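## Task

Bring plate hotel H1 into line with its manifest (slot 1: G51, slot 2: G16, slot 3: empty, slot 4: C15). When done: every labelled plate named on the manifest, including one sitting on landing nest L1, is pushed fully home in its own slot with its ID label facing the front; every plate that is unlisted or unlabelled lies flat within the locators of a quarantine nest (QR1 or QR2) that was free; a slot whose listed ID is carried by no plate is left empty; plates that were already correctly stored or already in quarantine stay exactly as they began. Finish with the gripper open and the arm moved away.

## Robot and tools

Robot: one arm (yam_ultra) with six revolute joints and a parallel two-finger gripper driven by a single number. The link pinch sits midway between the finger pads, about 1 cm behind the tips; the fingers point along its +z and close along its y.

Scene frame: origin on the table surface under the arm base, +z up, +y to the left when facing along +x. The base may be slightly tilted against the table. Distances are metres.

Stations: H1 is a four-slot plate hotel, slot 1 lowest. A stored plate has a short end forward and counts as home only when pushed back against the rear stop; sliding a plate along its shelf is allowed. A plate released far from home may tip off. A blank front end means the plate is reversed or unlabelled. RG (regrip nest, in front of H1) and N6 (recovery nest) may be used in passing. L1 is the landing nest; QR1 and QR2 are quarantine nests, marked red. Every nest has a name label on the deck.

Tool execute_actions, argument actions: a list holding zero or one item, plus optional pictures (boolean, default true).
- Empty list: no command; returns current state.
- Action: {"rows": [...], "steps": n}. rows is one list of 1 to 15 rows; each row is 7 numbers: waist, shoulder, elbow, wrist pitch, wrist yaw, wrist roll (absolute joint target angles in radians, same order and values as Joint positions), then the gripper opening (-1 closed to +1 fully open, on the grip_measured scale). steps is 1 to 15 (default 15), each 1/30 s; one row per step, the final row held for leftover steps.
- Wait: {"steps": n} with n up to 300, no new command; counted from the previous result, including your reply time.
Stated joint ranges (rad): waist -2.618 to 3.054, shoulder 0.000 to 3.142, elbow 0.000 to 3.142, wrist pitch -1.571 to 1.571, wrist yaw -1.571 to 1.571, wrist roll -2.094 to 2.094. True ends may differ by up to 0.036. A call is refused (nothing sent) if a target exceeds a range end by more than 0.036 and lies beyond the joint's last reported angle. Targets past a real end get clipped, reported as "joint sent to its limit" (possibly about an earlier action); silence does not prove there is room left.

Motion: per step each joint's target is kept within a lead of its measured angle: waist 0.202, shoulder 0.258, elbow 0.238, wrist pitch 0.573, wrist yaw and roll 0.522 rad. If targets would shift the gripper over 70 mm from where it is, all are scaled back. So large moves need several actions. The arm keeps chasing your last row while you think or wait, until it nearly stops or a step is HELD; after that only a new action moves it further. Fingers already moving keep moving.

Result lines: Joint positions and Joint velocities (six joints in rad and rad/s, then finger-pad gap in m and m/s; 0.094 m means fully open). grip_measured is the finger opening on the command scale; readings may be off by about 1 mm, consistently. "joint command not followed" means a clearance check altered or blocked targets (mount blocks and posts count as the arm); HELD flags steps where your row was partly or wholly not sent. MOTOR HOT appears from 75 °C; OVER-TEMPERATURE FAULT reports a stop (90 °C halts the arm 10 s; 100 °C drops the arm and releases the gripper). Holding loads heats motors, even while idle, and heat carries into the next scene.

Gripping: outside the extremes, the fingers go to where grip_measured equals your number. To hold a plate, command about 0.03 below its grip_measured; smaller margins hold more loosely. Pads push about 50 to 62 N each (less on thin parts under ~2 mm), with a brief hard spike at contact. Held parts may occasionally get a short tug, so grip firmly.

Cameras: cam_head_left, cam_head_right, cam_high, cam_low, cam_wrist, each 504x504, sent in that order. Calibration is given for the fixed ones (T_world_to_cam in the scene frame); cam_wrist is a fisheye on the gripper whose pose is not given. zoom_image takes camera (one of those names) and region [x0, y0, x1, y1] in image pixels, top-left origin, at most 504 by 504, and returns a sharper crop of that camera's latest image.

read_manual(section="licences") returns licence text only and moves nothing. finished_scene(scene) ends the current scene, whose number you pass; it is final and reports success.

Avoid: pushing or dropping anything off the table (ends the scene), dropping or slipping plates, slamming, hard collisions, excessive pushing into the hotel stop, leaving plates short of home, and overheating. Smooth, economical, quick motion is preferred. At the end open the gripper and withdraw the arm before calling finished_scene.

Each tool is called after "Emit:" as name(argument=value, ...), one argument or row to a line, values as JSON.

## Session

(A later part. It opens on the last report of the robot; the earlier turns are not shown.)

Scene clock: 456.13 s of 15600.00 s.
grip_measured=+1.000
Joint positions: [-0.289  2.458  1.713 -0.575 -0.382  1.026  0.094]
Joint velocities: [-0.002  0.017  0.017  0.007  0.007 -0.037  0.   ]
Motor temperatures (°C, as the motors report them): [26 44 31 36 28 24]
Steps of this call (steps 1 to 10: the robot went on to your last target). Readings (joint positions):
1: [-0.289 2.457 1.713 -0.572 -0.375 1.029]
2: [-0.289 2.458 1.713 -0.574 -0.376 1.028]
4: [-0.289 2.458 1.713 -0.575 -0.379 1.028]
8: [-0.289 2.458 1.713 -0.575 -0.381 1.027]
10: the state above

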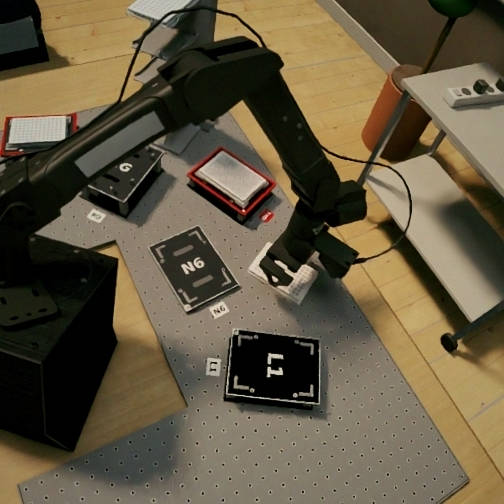

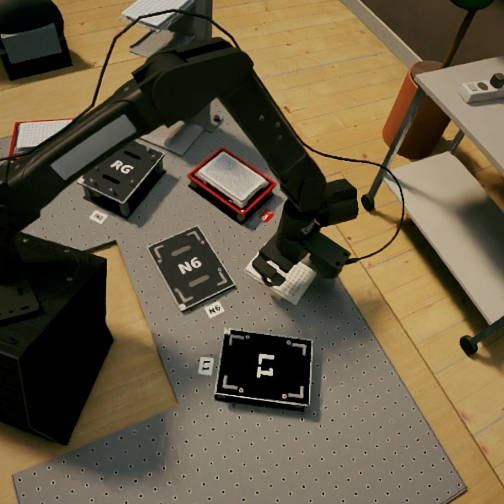

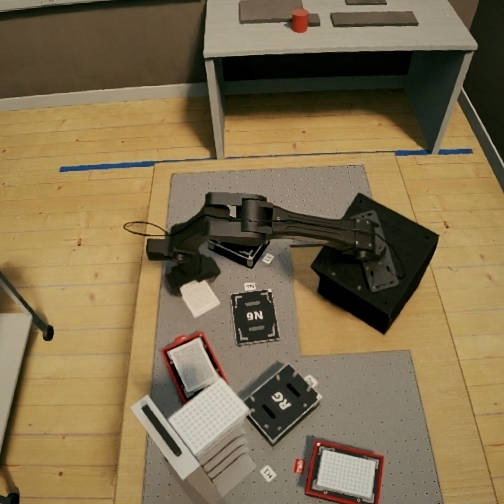

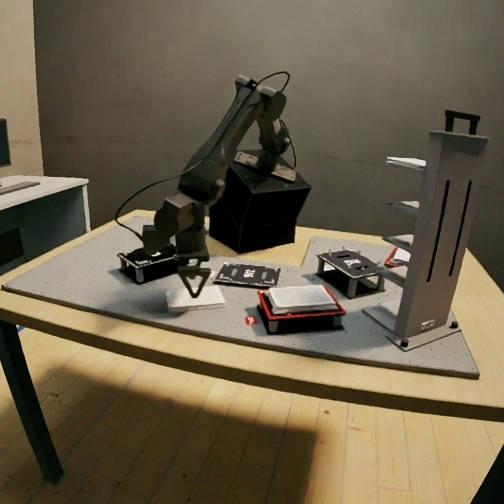

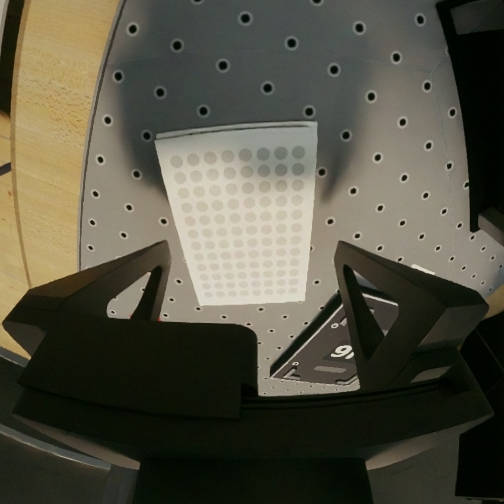

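Emit:
execute_actions(
  actions=[
    {"rows":[[-0.292,2.44,1.74,-0.56,-0.375,1.01,1],[-0.287,2.44,1.74,-0.55,-0.37,1.0,1],[-0.283,2.444,1.74,-0.542,-0.365,0.99,1],[-0.28,2.45,1.74,-0.535,-0.365,0.98,1],[-0.277,2.456,1.74,-0.528,-0.365,0.972,1],[-0.275,2.462,1.74,-0.522,-0.365,0.972,1],[-0.274,2.468,1.74,-0.52,-0.365,0.972,1]],"steps":15},
  ],
)

Scene clock: 460.43 s of 15600.00 s.
grip_measured=+1.000
Joint positions: [-0.264  2.475  1.713 -0.538 -0.381  0.981  0.094]
Joint velocities: [-0.002  0.002  0.002  0.051  0.037 -0.037  0.   ]
Motor temperatures (°C, as the motors report them): [26 45 31 36 28 24]
Steps of this call (steps 1 to 15: the robot went on to your last target; steps 16 to 90: nothing new was sent; then 0.80 s passed at rest; steps 91 to 105: all 15 steps of this action). Readings (joint positions):
91: [-0.289 2.458 1.713 -0.575 -0.382 1.025]
92: [-0.288 2.458 1.713 -0.574 -0.382 1.021]
94: [-0.285 2.458 1.713 -0.568 -0.382 1.011]
98: [-0.273 2.462 1.713 -0.547 -0.381 0.992]
105: the state above

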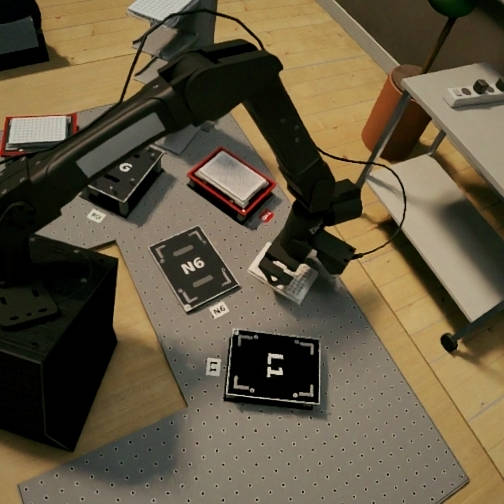

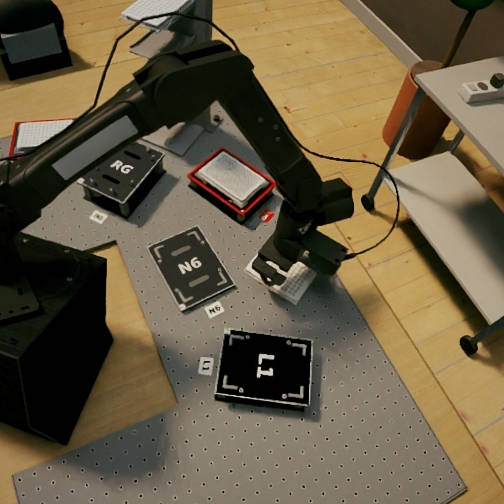

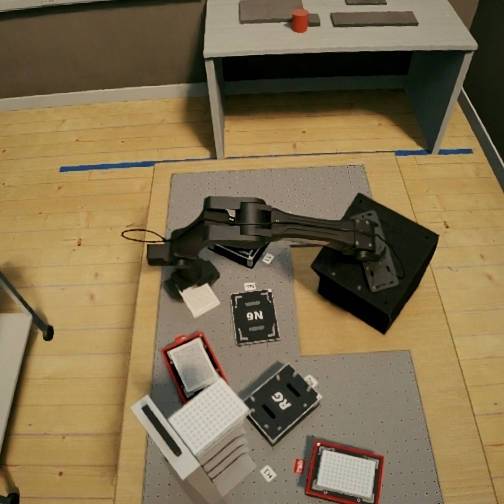

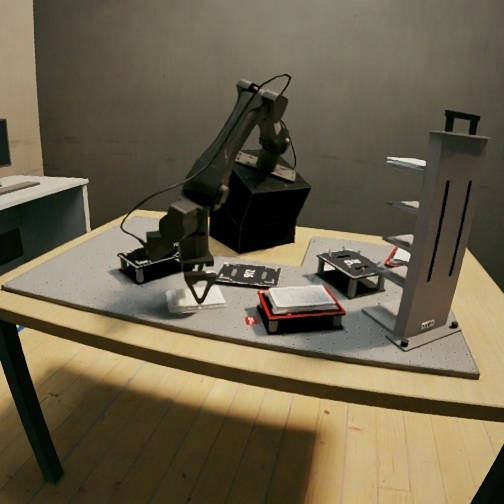

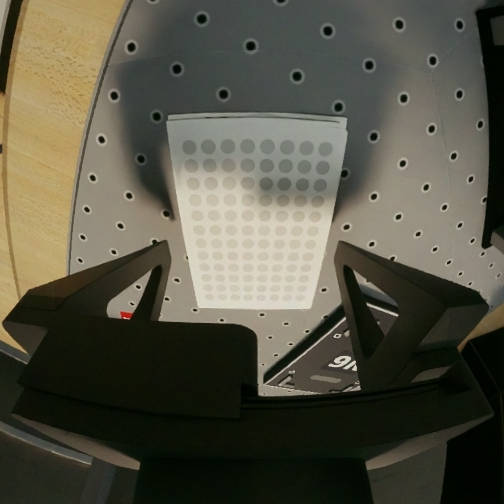

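Emit:
execute_actions(
  actions=[
    {"rows":[[-0.272,2.47,1.74,-0.51,-0.36,0.985,1],[-0.27,2.474,1.74,-0.503,-0.36,0.99,1],[-0.268,2.479,1.74,-0.496,-0.36,0.995,1],[-0.267,2.484,1.74,-0.49,-0.36,0.995,1],[-0.266,2.489,1.74,-0.486,-0.36,0.995,1],[-0.266,2.494,1.74,-0.484,-0.36,0.995,1],[-0.266,2.497,1.74,-0.484,-0.36,0.995,1]],"steps":15},
  ],
  pictures=false,
)

Emit:
execute_actions(
  actions=[
    {"rows":[[-0.266,2.497,1.74,-0.484,-0.36,0.995,0.9],[-0.266,2.497,1.74,-0.484,-0.36,0.995,0.82],[-0.266,2.497,1.74,-0.484,-0.36,0.995,0.76],[-0.266,2.497,1.74,-0.484,-0.36,0.995,0.7],[-0.266,2.497,1.74,-0.484,-0.36,0.995,0.63]],"steps":10},
  ],
)

Scene clock: 462.67 s of 15600.00 s.
grip_measured=+1.000
Joint positions: [-0.264  2.507  1.713 -0.503 -0.378  0.989  0.094]
Joint velocities: [-0.012  0.012 -0.002  0.037 -0.007  0.007  0.   ]
Motor temperatures (°C, as the motors report them): [26 46 31 36 28 24]
Steps of this call (steps 1 to 15: the robot went on to your last target; steps 16 to 52: nothing new was sent; steps 53 to 67: all 15 steps of this action). Readings (joint positions):
53: [-0.264 2.475 1.713 -0.534 -0.381 0.978]
54: [-0.264 2.475 1.713 -0.531 -0.381 0.979]
56: [-0.264 2.477 1.713 -0.523 -0.380 0.983]
60: [-0.264 2.492 1.713 -0.505 -0.379 0.986]
67: the state above

Scene clock: 463.00 s of 15600.00 s.
grip_measured=+0.701
Joint positions: [-0.264  2.507  1.713 -0.498 -0.378  0.989  0.08 ]
Joint velocities: [-0.002 -0.012 -0.007  0.037  0.007  0.051  0.001]
Motor temperatures (°C, as the motors report them): [26 46 31 36 28 24]
Steps of this call (steps 1 to 10: all 10 steps of this action). Readings (joint positions):
1: [-0.264 2.507 1.713 -0.501 -0.378 0.989]
2: [-0.264 2.507 1.713 -0.500 -0.378 0.989]
4: [-0.264 2.507 1.713 -0.499 -0.378 0.989]
8: [-0.264 2.507 1.713 -0.499 -0.378 0.989]
10: the state above

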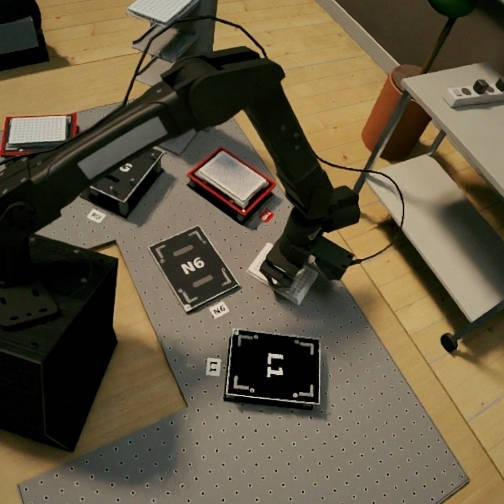

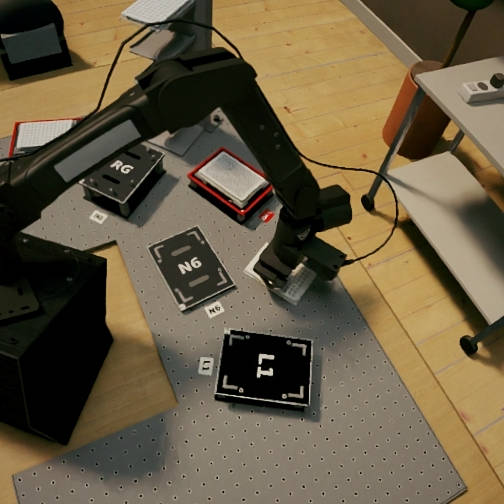

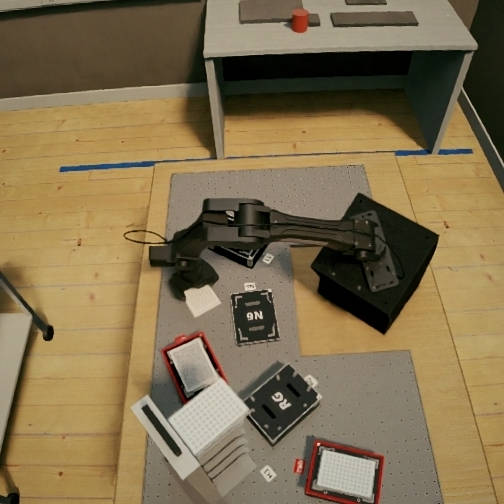

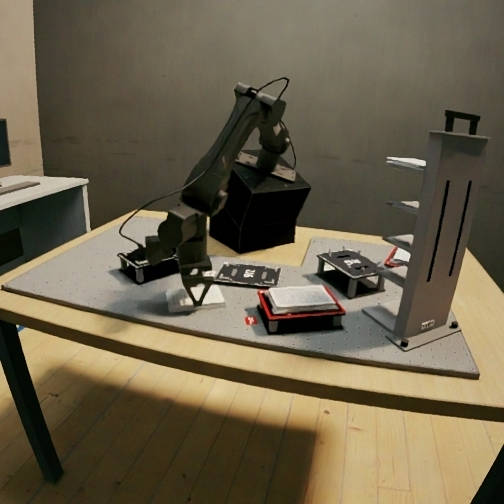

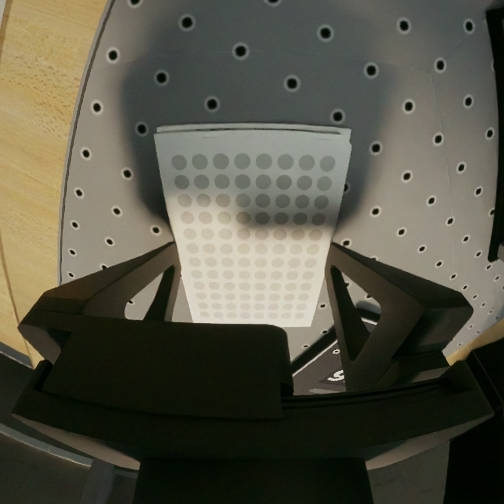

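Emit:
execute_actions(
  actions=[
    {"rows":[[-0.275,2.478,1.73,-0.51,-0.37,0.99,0.62],[-0.278,2.468,1.73,-0.525,-0.37,0.99,0.62],[-0.28,2.456,1.73,-0.54,-0.37,0.99,0.62],[-0.28,2.444,1.73,-0.555,-0.37,0.97,0.62],[-0.28,2.435,1.73,-0.565,-0.37,0.92,0.62],[-0.28,2.43,1.73,-0.57,-0.37,0.84,0.62],[-0.28,2.43,1.73,-0.57,-0.37,0.73,0.62],[-0.28,2.43,1.73,-0.57,-0.37,0.6,0.62],[-0.28,2.43,1.73,-0.57,-0.37,0.47,0.62],[-0.28,2.43,1.73,-0.57,-0.37,0.34,0.62],[-0.28,2.43,1.73,-0.57,-0.37,0.2,0.62],[-0.28,2.43,1.73,-0.57,-0.37,0.06,0.62],[-0.28,2.43,1.73,-0.57,-0.37,-0.1,0.62],[-0.28,2.43,1.73,-0.57,-0.37,-0.3,0.62],[-0.28,2.43,1.73,-0.57,-0.37,-0.7,0.62]],"steps":15},
  ],
  pictures=false,
)

Emit:
execute_actions(
  actions=[
    {"steps":18},
  ],
)

Emit:
zoom_image(
  camera="cam_low",
  region=[165,275,235,315],
)

Emit:
execute_actions(
  actions=[
    {"rows":[[-0.28,2.43,1.73,-0.57,-0.37,-0.8,0.62],[-0.28,2.43,1.73,-0.57,-0.37,-0.95,0.62],[-0.28,2.43,1.73,-0.57,-0.37,-1.1,0.62],[-0.28,2.43,1.73,-0.57,-0.37,-2.09,0.62]],"steps":15},
  ],
  pictures=false,
)

Emit:
execute_actions(
  actions=[
    {"steps":12},
  ],
  pictures=false,
)

Emit:
execute_actions(
  actions=[
    {"rows":[[-0.278,2.44,1.73,-0.55,-0.375,-2.09,0.62],[-0.276,2.448,1.73,-0.543,-0.375,-2.09,0.62],[-0.274,2.456,1.73,-0.536,-0.375,-2.09,0.62],[-0.272,2.464,1.73,-0.529,-0.375,-2.09,0.62],[-0.27,2.472,1.73,-0.522,-0.375,-2.09,0.62],[-0.27,2.479,1.73,-0.515,-0.375,-2.09,0.62],[-0.27,2.485,1.73,-0.51,-0.375,-2.09,0.62],[-0.27,2.49,1.73,-0.508,-0.375,-2.09,0.62]],"steps":15},
  ],
)

Scene clock: 468.03 s of 15600.00 s.
grip_measured=+0.702
Joint positions: [-0.264  2.451  1.713 -0.553 -0.378  0.218  0.08 ]
Joint velocities: [-0.002 -0.002 -0.012 -0.139  0.037 -2.777 -0.   ]
Motor temperatures (°C, as the motors report them): [26 46 31 35 28 24]
Steps of this call (steps 1 to 15: the robot went on to your last target; steps 16 to 90: nothing new was sent; then 1.53 s passed at rest; steps 91 to 105: all 15 steps of this action). Readings (joint positions):
91: [-0.264 2.507 1.713 -0.498 -0.378 0.989]
92: [-0.264 2.506 1.713 -0.500 -0.378 0.989]
94: [-0.264 2.501 1.713 -0.513 -0.378 0.987]
98: [-0.264 2.471 1.713 -0.545 -0.378 0.861]
105: the state above

Scene clock: 468.63 s of 15600.00 s.
grip_measured=+0.702
Joint positions: [-0.264  2.451  1.713 -0.56  -0.375 -0.672  0.08 ]
Joint velocities: [-0.017 -0.007  0.007  0.022  0.066 -0.139  0.   ]
Motor temperatures (°C, as the motors report them): [26 46 31 35 28 24]
Steps of this call (steps 1 to 18: the robot went on to your last target). Readings (joint positions):
1: [-0.264 2.451 1.713 -0.556 -0.378 0.119]
2: [-0.264 2.451 1.713 -0.557 -0.378 0.020]
4: [-0.264 2.451 1.713 -0.558 -0.378 -0.178]
8: [-0.264 2.451 1.713 -0.560 -0.378 -0.482]
18: the state above

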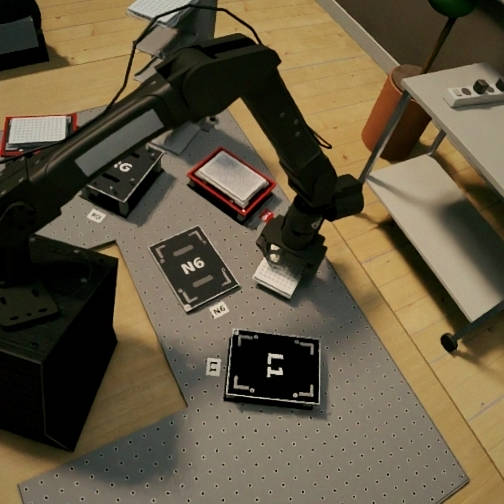

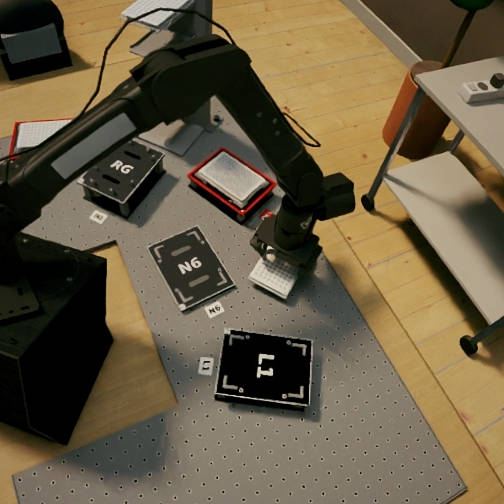

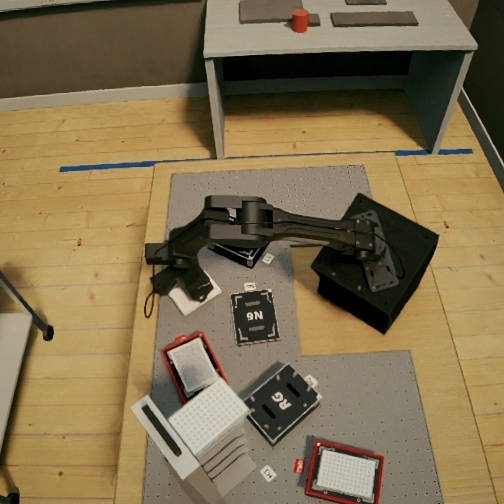

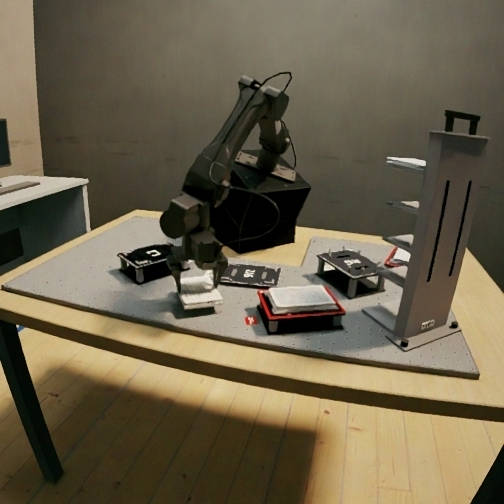

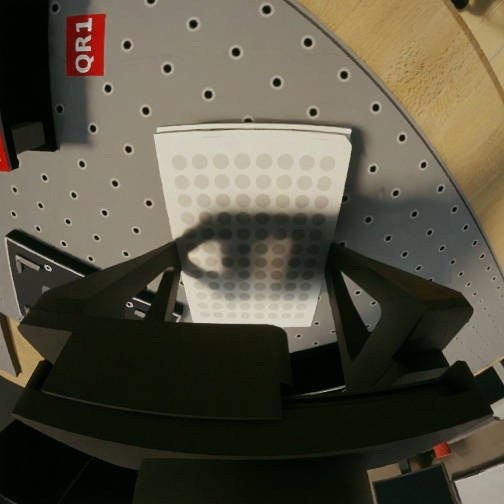

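Region (165, 275, 235, 315) of cam_low's 504x504 image, scaled by 7.200, with more detail than that image has; it fills the top 288 rows of this view, and the rest is white.

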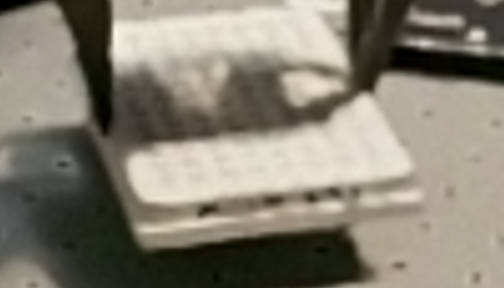

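Scene clock: 469.13 s of 15600.00 s.
grip_measured=+0.702
Joint positions: [-0.264  2.451  1.713 -0.56  -0.372 -1.877  0.08 ]
Joint velocities: [-0.007  0.002 -0.002 -0.007  0.051 -1.37  -0.   ]
Motor temperatures (°C, as the motors report them): [26 46 31 35 28 24]
joint sent to its limit — the command would take joint 6 (wrist roll) past its lower limit, so that joint was sent only as far as its limit.
Steps of this call (steps 1 to 15: all 15 steps of this action). Readings (joint positions):
1: [-0.264 2.451 1.713 -0.560 -0.375 -0.691]
2: [-0.264 2.451 1.713 -0.560 -0.374 -0.734]
4: [-0.264 2.451 1.713 -0.560 -0.374 -0.892]
8: [-0.264 2.451 1.713 -0.560 -0.373 -1.288]
15: the state above

Scene clock: 469.53 s of 15600.00 s.
grip_measured=+0.702
Joint positions: [-0.264  2.451  1.713 -0.56  -0.372 -2.066  0.08 ]
Joint velocities: [-0.017 -0.022 -0.007  0.022 -0.007 -0.125 -0.001]
Motor temperatures (°C, as the motors report them): [26 46 31 35 28 24]
joint sent to its limit — the command would take joint 6 (wrist roll) past its lower limit, so that joint was sent only as far as its limit.
Steps of this call (steps 1 to 12: the robot went on to your last target). Readings (joint positions):
1: [-0.264 2.451 1.713 -0.560 -0.372 -1.918]
2: [-0.264 2.451 1.713 -0.560 -0.372 -1.951]
4: [-0.264 2.451 1.713 -0.560 -0.372 -1.998]
8: [-0.264 2.451 1.713 -0.560 -0.372 -2.046]
12: the state above

Scene clock: 470.03 s of 15600.00 s.
grip_measured=+0.702
Joint positions: [-0.264  2.505  1.713 -0.521 -0.372 -2.079  0.08 ]
Joint velocities: [-0.002 -0.042  0.012 -0.022 -0.051  0.022 -0.   ]
Motor temperatures (°C, as the motors report them): [26 46 31 35 28 24]
joint sent to its limit — the command would take joint 6 (wrist roll) past its lower limit, so that joint was sent only as far as its limit.
Steps of this call (steps 1 to 15: all 15 steps of this action). Readings (joint positions):
1: [-0.264 2.451 1.713 -0.560 -0.372 -2.069]
2: [-0.264 2.451 1.713 -0.558 -0.372 -2.071]
4: [-0.264 2.454 1.713 -0.551 -0.372 -2.074]
8: [-0.264 2.476 1.713 -0.527 -0.372 -2.077]
15: the state above

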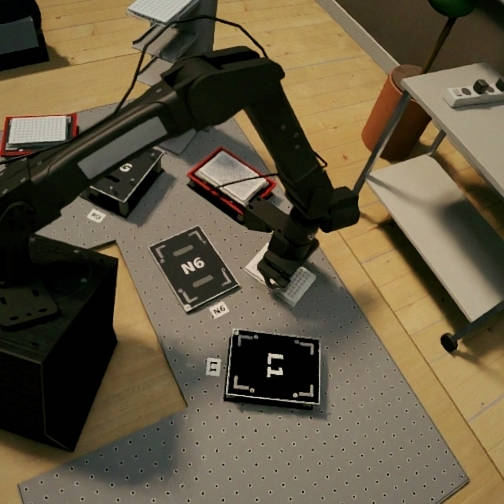

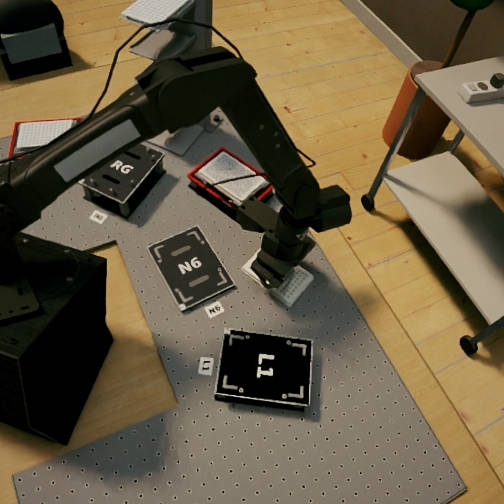

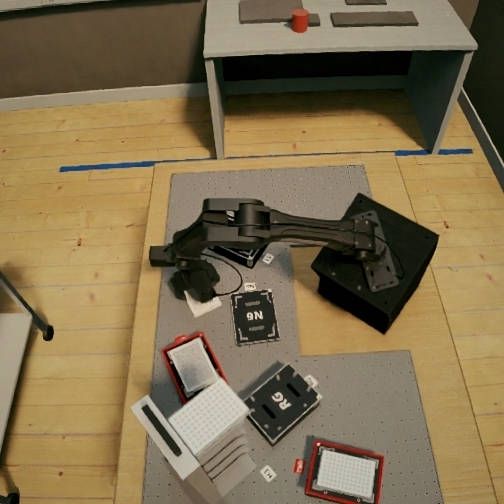

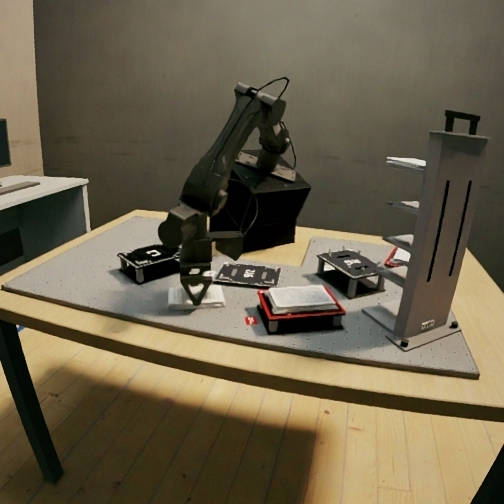

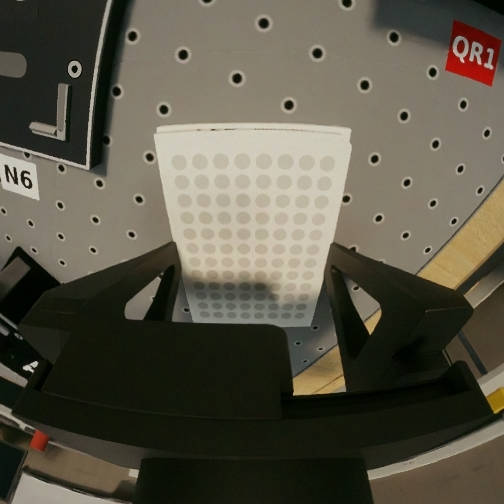

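Emit:
execute_actions(
  actions=[
    {"rows":[[-0.27,2.49,1.73,-0.51,-0.375,-2.08,0.72],[-0.27,2.49,1.73,-0.515,-0.375,-2.08,0.85],[-0.275,2.485,1.73,-0.52,-0.375,-2.08,1],[-0.28,2.478,1.73,-0.535,-0.375,-2.08,1],[-0.282,2.468,1.73,-0.55,-0.375,-2.08,1],[-0.284,2.456,1.73,-0.565,-0.375,-2.08,1],[-0.284,2.442,1.73,-0.58,-0.375,-2.08,1],[-0.284,2.425,1.73,-0.6,-0.375,-2.08,1],[-0.28,2.405,1.72,-0.62,-0.375,-2.08,1],[-0.27,2.385,1.71,-0.64,-0.37,-2.08,1],[-0.25,2.365,1.7,-0.66,-0.36,-2.06,1],[-0.23,2.345,1.69,-0.68,-0.34,-2.04,1],[-0.205,2.325,1.68,-0.7,-0.31,-2.02,1],[-0.18,2.305,1.67,-0.71,-0.28,-2.0,1],[-0.16,2.29,1.66,-0.72,-0.25,-2.0,1]],"steps":15},
  ],
  pictures=false,
)

Emit:
execute_actions(
  actions=[
    {"steps":12},
  ],
)

Emit:
zoom_image(
  camera="cam_wrist",
  region=[170,120,340,260],
)

Scene clock: 473.87 s of 15600.00 s.
grip_measured=+1.000
Joint positions: [-0.223  2.349  1.693 -0.637 -0.317 -2.044  0.094]
Joint velocities: [ 0.525 -0.735 -0.203 -0.403  0.564  0.242  0.   ]
Motor temperatures (°C, as the motors report them): [26 47 31 35 28 24]
joint sent to its limit — the command would take joint 6 (wrist roll) past its lower limit, so that joint was sent only as far as its limit.
Steps of this call (steps 1 to 15: the robot went on to your last target; steps 16 to 90: nothing new was sent; then 0.33 s passed at rest; steps 91 to 105: all 15 steps of this action). Readings (joint positions):
91: [-0.264 2.505 1.713 -0.513 -0.372 -2.080]
92: [-0.264 2.505 1.713 -0.513 -0.372 -2.080]
94: [-0.264 2.505 1.713 -0.513 -0.372 -2.080]
98: [-0.264 2.491 1.713 -0.539 -0.371 -2.080]
105: the state above

Scene clock: 474.27 s of 15600.00 s.
grip_measured=+1.000
Joint positions: [-0.139  2.293  1.673 -0.696 -0.262 -2.008  0.094]
Joint velocities: [-0.066  0.002  0.007 -0.022  0.007  0.022  0.   ]
Motor temperatures (°C, as the motors report them): [26 47 31 35 28 24]
Steps of this call (steps 1 to 12: the robot went on to your last target). Readings (joint positions):
1: [-0.203 2.327 1.689 -0.649 -0.303 -2.036]
2: [-0.183 2.311 1.688 -0.658 -0.294 -2.030]
4: [-0.147 2.294 1.688 -0.666 -0.285 -2.021]
8: [-0.127 2.293 1.680 -0.681 -0.275 -2.012]
12: the state above

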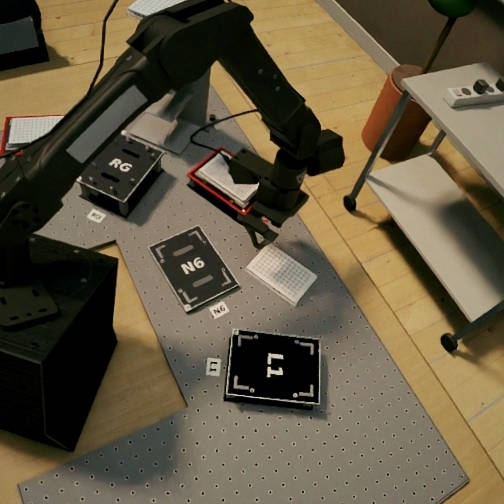

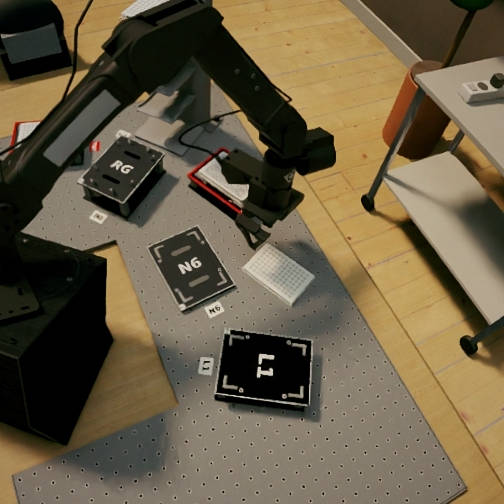

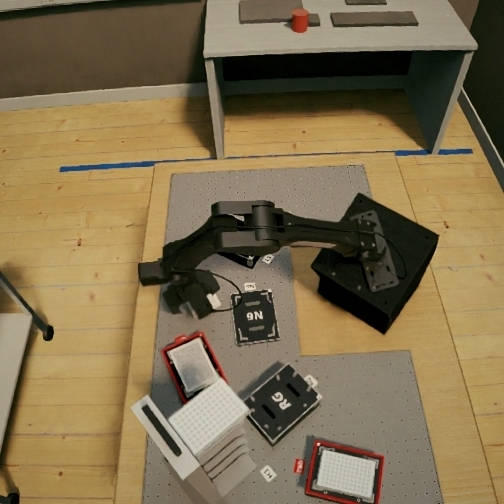

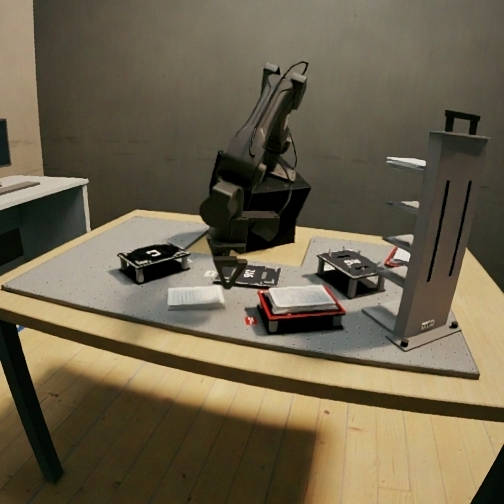

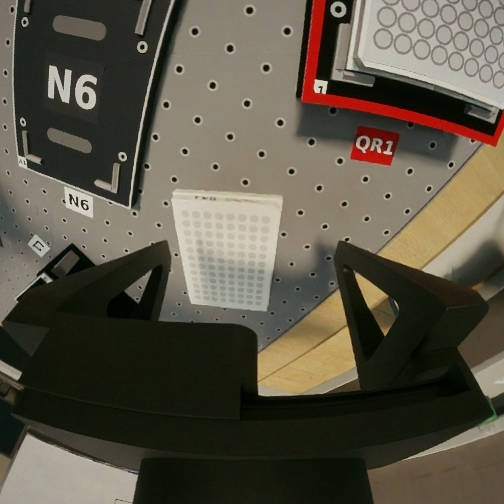

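Region (170, 120, 340, 260) of cam_wrist's 504x504 image, scaled by 2.965, with more detail than that image has; it fills the top 415 rows of this view, and the rest is white.

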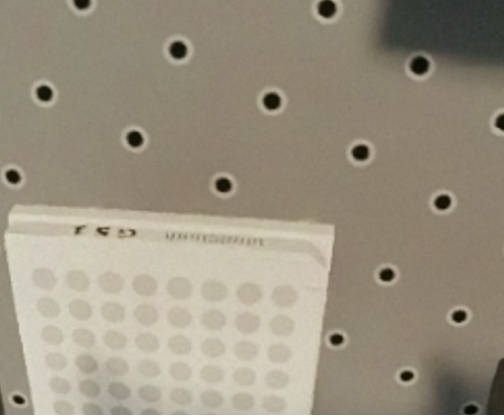

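Emit:
execute_actions(
  actions=[
    {"rows":[[-0.15,2.26,1.67,-0.71,-0.25,-1.85,1],[-0.15,2.245,1.67,-0.71,-0.25,-1.7,1],[-0.15,2.23,1.67,-0.71,-0.25,-1.5,1],[-0.15,2.215,1.665,-0.71,-0.25,1.4,1],[-0.15,2.2,1.66,-0.71,-0.25,1.4,1],[-0.15,2.19,1.65,-0.71,-0.25,1.4,1],[-0.15,2.18,1.64,-0.71,-0.25,1.4,1]],"steps":15},
  ],
  pictures=false,
)

Emit:
execute_actions(
  actions=[
    {"rows":[[-0.145,2.18,1.63,-0.68,-0.21,1.4,1],[-0.135,2.18,1.615,-0.64,-0.15,1.4,1],[-0.12,2.18,1.595,-0.59,-0.08,1.4,1],[-0.105,2.18,1.57,-0.54,-0.01,1.4,1],[-0.085,2.18,1.545,-0.48,0.07,1.4,1],[-0.065,2.18,1.515,-0.42,0.15,1.4,1],[-0.045,2.18,1.485,-0.36,0.23,1.4,1],[-0.025,2.18,1.455,-0.3,0.31,1.4,1],[-0.005,2.18,1.425,-0.24,0.39,1.4,1],[0.015,2.18,1.395,-0.18,0.46,1.4,1],[0.035,2.18,1.365,-0.12,0.53,1.4,1],[0.055,2.18,1.335,-0.07,0.59,1.4,1],[0.07,2.18,1.31,-0.03,0.64,1.4,1],[0.083,2.18,1.29,0,0.67,1.4,1],[0.092,2.18,1.275,0.025,0.69,1.4,1]],"steps":15},
  ],
  pictures=false,
)

Emit:
execute_actions(
  actions=[
    {"rows":[[0.098,2.19,1.265,0.025,0.69,1.4,1],[0.101,2.2,1.26,0.025,0.69,1.4,1],[0.102,2.21,1.257,0.025,0.69,1.4,1],[0.102,2.22,1.257,0.025,0.69,1.4,1],[0.102,2.23,1.257,0.025,0.69,1.4,1],[0.102,2.24,1.257,0.025,0.69,1.4,1],[0.102,2.25,1.257,0.025,0.69,1.4,1],[0.102,2.26,1.257,0.025,0.69,1.4,1],[0.102,2.27,1.257,0.025,0.69,1.4,1],[0.102,2.28,1.257,0.025,0.69,1.4,1],[0.102,2.29,1.257,0.025,0.69,1.4,1],[0.102,2.3,1.257,0.025,0.69,1.4,1],[0.102,2.308,1.257,0.025,0.69,1.4,1],[0.102,2.315,1.257,0.025,0.69,1.4,1]],"steps":15},
  ],
  pictures=false,
)

Emit:
execute_actions(
  actions=[
    {"steps":15},
  ],
)

Scene clock: 480.07 s of 15600.00 s.
grip_measured=+1.000
Joint positions: [-0.143  2.193  1.656 -0.702 -0.251 -0.674  0.094]
Joint velocities: [ 0.002 -0.007 -0.081 -0.037 -0.037  2.718  0.   ]
Motor temperatures (°C, as the motors report them): [26 47 31 35 28 24]
Steps of this call (steps 1 to 30: the robot went on to your last target; steps 31 to 90: nothing new was sent; then 2.30 s passed at rest; steps 91 to 105: all 15 steps of this action). Readings (joint positions):
91: [-0.143 2.293 1.673 -0.699 -0.254 -1.983]
92: [-0.143 2.291 1.673 -0.699 -0.253 -1.935]
94: [-0.143 2.282 1.673 -0.701 -0.252 -1.763]
98: [-0.143 2.225 1.659 -0.702 -0.251 -1.367]
105: the state above

Scene clock: 480.57 s of 15600.00 s.
grip_measured=+1.000
Joint positions: [ 0.085  2.193  1.318 -0.17   0.459  0.805  0.094]
Joint velocities: [ 0.481  0.002 -0.613  1.092  1.341  2.835  0.   ]
Motor temperatures (°C, as the motors report them): [26 47 31 35 28 24]
Steps of this call (steps 1 to 15: all 15 steps of this action). Readings (joint positions):
1: [-0.143 2.193 1.653 -0.701 -0.247 -0.575]
2: [-0.141 2.193 1.648 -0.693 -0.233 -0.476]
4: [-0.132 2.193 1.623 -0.652 -0.173 -0.279]
8: [-0.074 2.193 1.521 -0.499 0.040 0.117]
15: the state above

Scene clock: 481.07 s of 15600.00 s.
grip_measured=+1.000
Joint positions: [0.118 2.311 1.275 0.007 0.65  1.372 0.094]
Joint velocities: [ 0.012  0.232 -0.012 -0.037  0.007  0.081  0.   ]
Motor temperatures (°C, as the motors report them): [26 47 31 35 28 24]
Steps of this call (steps 1 to 15: all 15 steps of this action). Readings (joint positions):
1: [0.100 2.193 1.300 -0.136 0.498 0.904]
2: [0.110 2.195 1.287 -0.109 0.530 0.998]
4: [0.119 2.206 1.276 -0.068 0.574 1.141]
8: [0.118 2.241 1.275 -0.017 0.625 1.291]
15: the state above

Scene clock: 481.57 s of 15600.00 s.
grip_measured=+1.000
Joint positions: [0.118 2.326 1.275 0.013 0.657 1.393 0.094]
Joint velocities: [ 0.007 -0.022 -0.007 -0.007 -0.051  0.007  0.   ]
Motor temperatures (°C, as the motors report them): [26 47 31 35 28 24]
Steps of this call (steps 1 to 15: the robot went on to your last target). Readings (joint positions):
1: [0.118 2.318 1.275 0.007 0.651 1.377]
2: [0.118 2.323 1.275 0.007 0.651 1.380]
4: [0.118 2.326 1.275 0.007 0.652 1.385]
8: [0.118 2.326 1.275 0.011 0.655 1.390]
15: the state above

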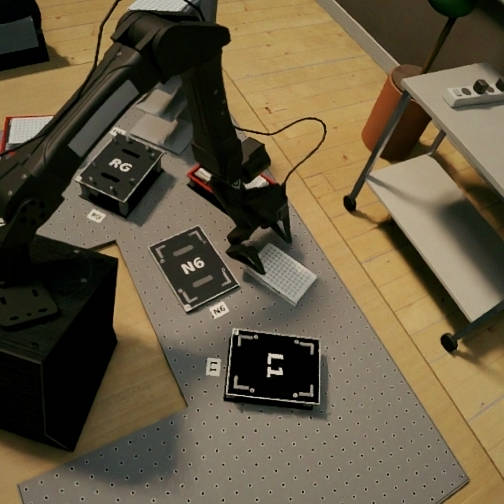

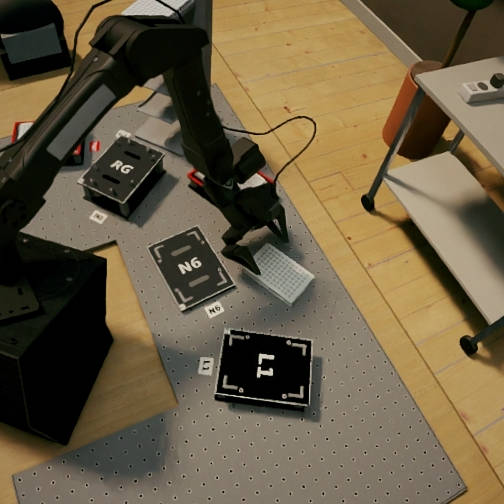

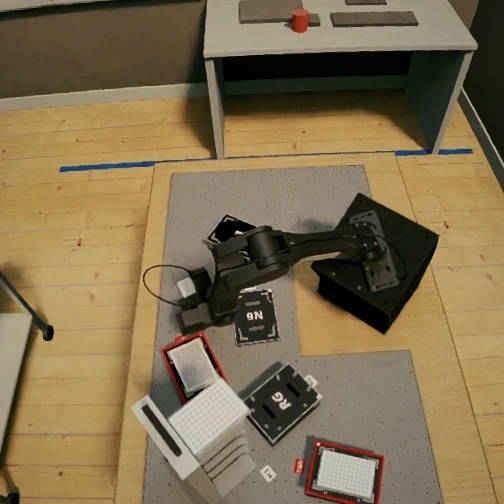

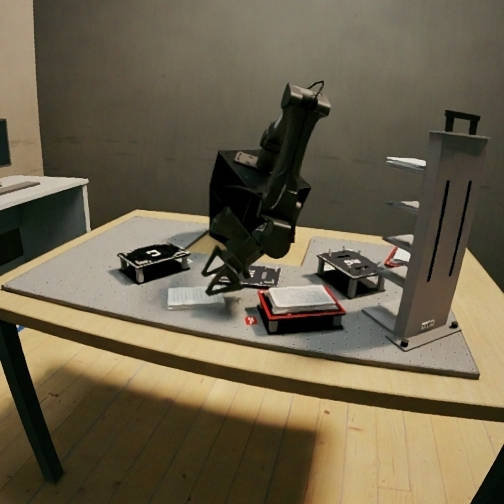

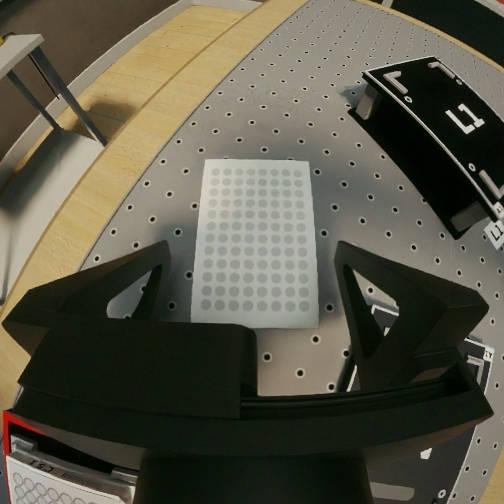

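Emit:
execute_actions(
  actions=[
    {"rows":[[0.11,2.318,1.295,0.03,0.69,1.403,1],[0.112,2.325,1.305,0.034,0.69,1.404,1],[0.114,2.332,1.31,0.038,0.69,1.405,1],[0.115,2.339,1.314,0.041,0.69,1.406,1],[0.116,2.346,1.318,0.044,0.69,1.407,1],[0.117,2.353,1.322,0.047,0.69,1.408,1],[0.118,2.36,1.326,0.05,0.69,1.409,1],[0.119,2.367,1.33,0.053,0.69,1.41,1],[0.12,2.374,1.334,0.056,0.69,1.41,1],[0.12,2.38,1.338,0.058,0.69,1.41,1]],"steps":15},
  ],
)

Scene clock: 483.93 s of 15600.00 s.
grip_measured=+1.000
Joint positions: [0.118 2.385 1.309 0.042 0.659 1.403 0.094]
Joint velocities: [ 0.012  0.022 -0.022 -0.037 -0.081 -0.051  0.   ]
Motor temperatures (°C, as the motors report them): [26 47 30 35 28 24]
Steps of this call (steps 1 to 15: the robot went on to your last target; steps 16 to 56: nothing new was sent; steps 57 to 71: all 15 steps of this action). Readings (joint positions):
57: [0.118 2.326 1.275 0.013 0.657 1.394]
58: [0.118 2.326 1.275 0.015 0.657 1.395]
60: [0.118 2.328 1.277 0.019 0.658 1.396]
64: [0.118 2.352 1.297 0.031 0.659 1.400]
71: the state above

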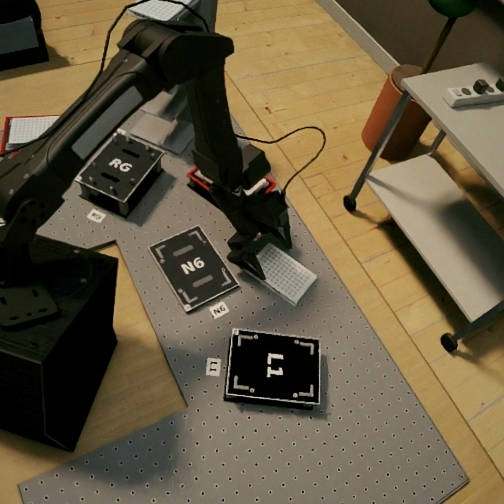

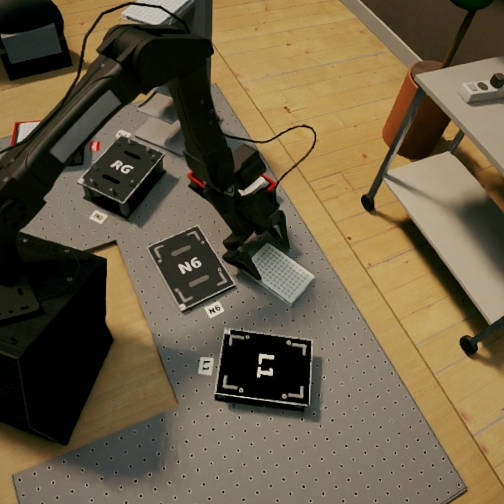

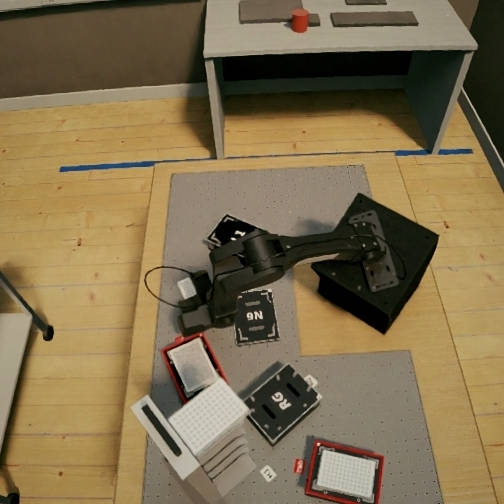

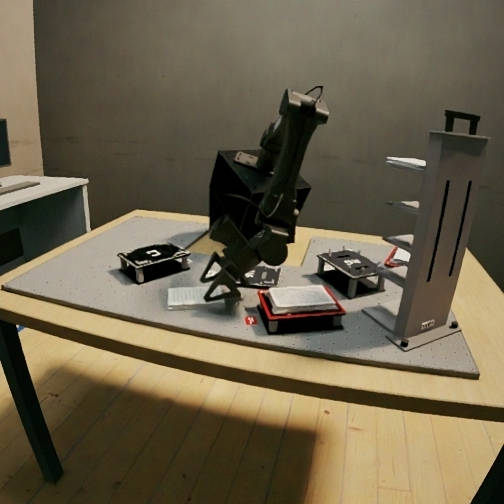

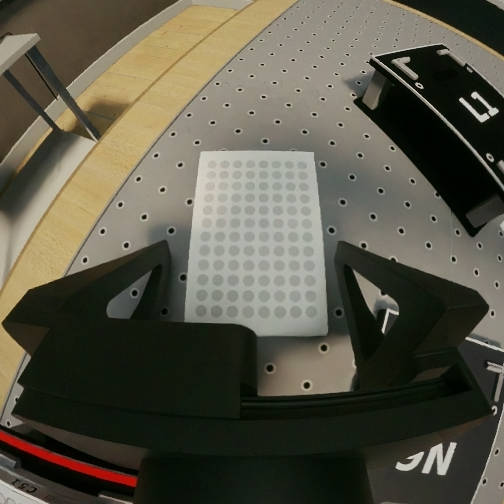

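Emit:
execute_actions(
  actions=[
    {"rows":[[0.124,2.384,1.34,0.06,0.685,1.412,1],[0.128,2.389,1.342,0.062,0.685,1.414,1],[0.131,2.394,1.345,0.064,0.685,1.416,1],[0.133,2.399,1.347,0.066,0.685,1.417,1],[0.133,2.404,1.349,0.067,0.685,1.417,1],[0.133,2.409,1.351,0.068,0.685,1.417,1]],"steps":15},
  ],
)

Scene clock: 486.23 s of 15600.00 s.
grip_measured=+1.000
Joint positions: [0.135 2.407 1.324 0.057 0.667 1.409 0.094]
Joint velocities: [-0.002 -0.012 -0.002  0.037 -0.022 -0.051  0.   ]
Motor temperatures (°C, as the motors report them): [26 47 31 35 28 24]
Steps of this call (steps 1 to 15: the robot went on to your last target; steps 16 to 54: nothing new was sent; steps 55 to 69: all 15 steps of this action). Readings (joint positions):
55: [0.118 2.385 1.309 0.046 0.659 1.404]
56: [0.119 2.385 1.309 0.047 0.659 1.405]
58: [0.123 2.388 1.312 0.049 0.659 1.407]
62: [0.134 2.406 1.324 0.056 0.660 1.409]
69: the state above

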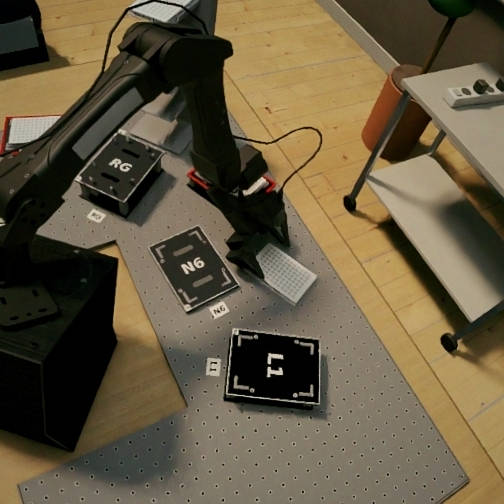

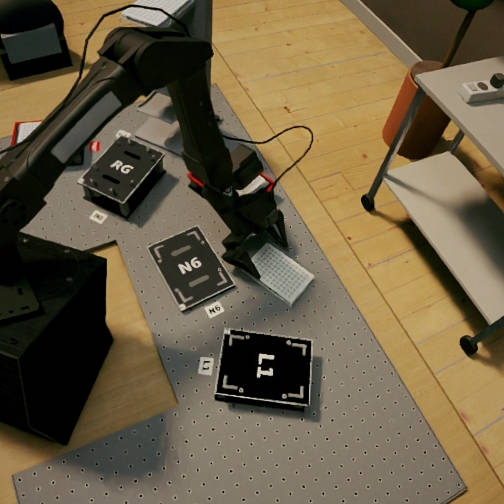

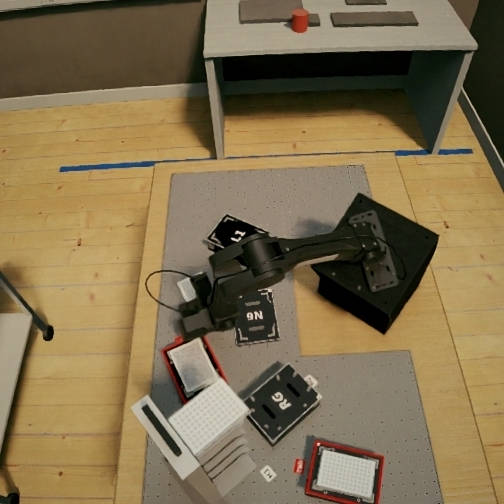

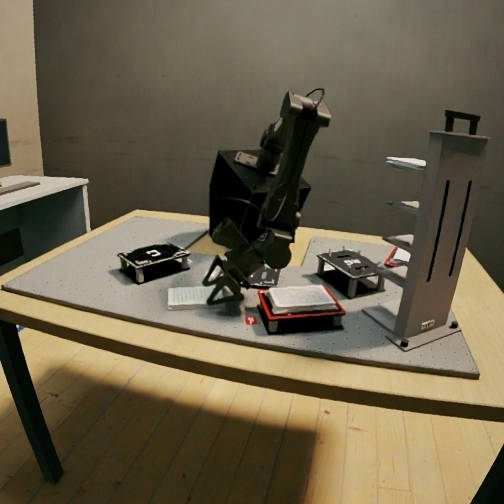

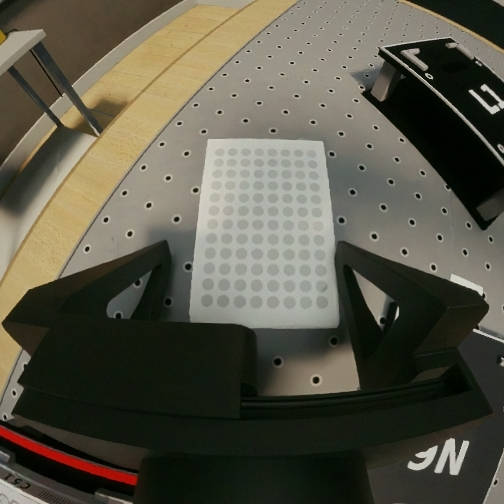

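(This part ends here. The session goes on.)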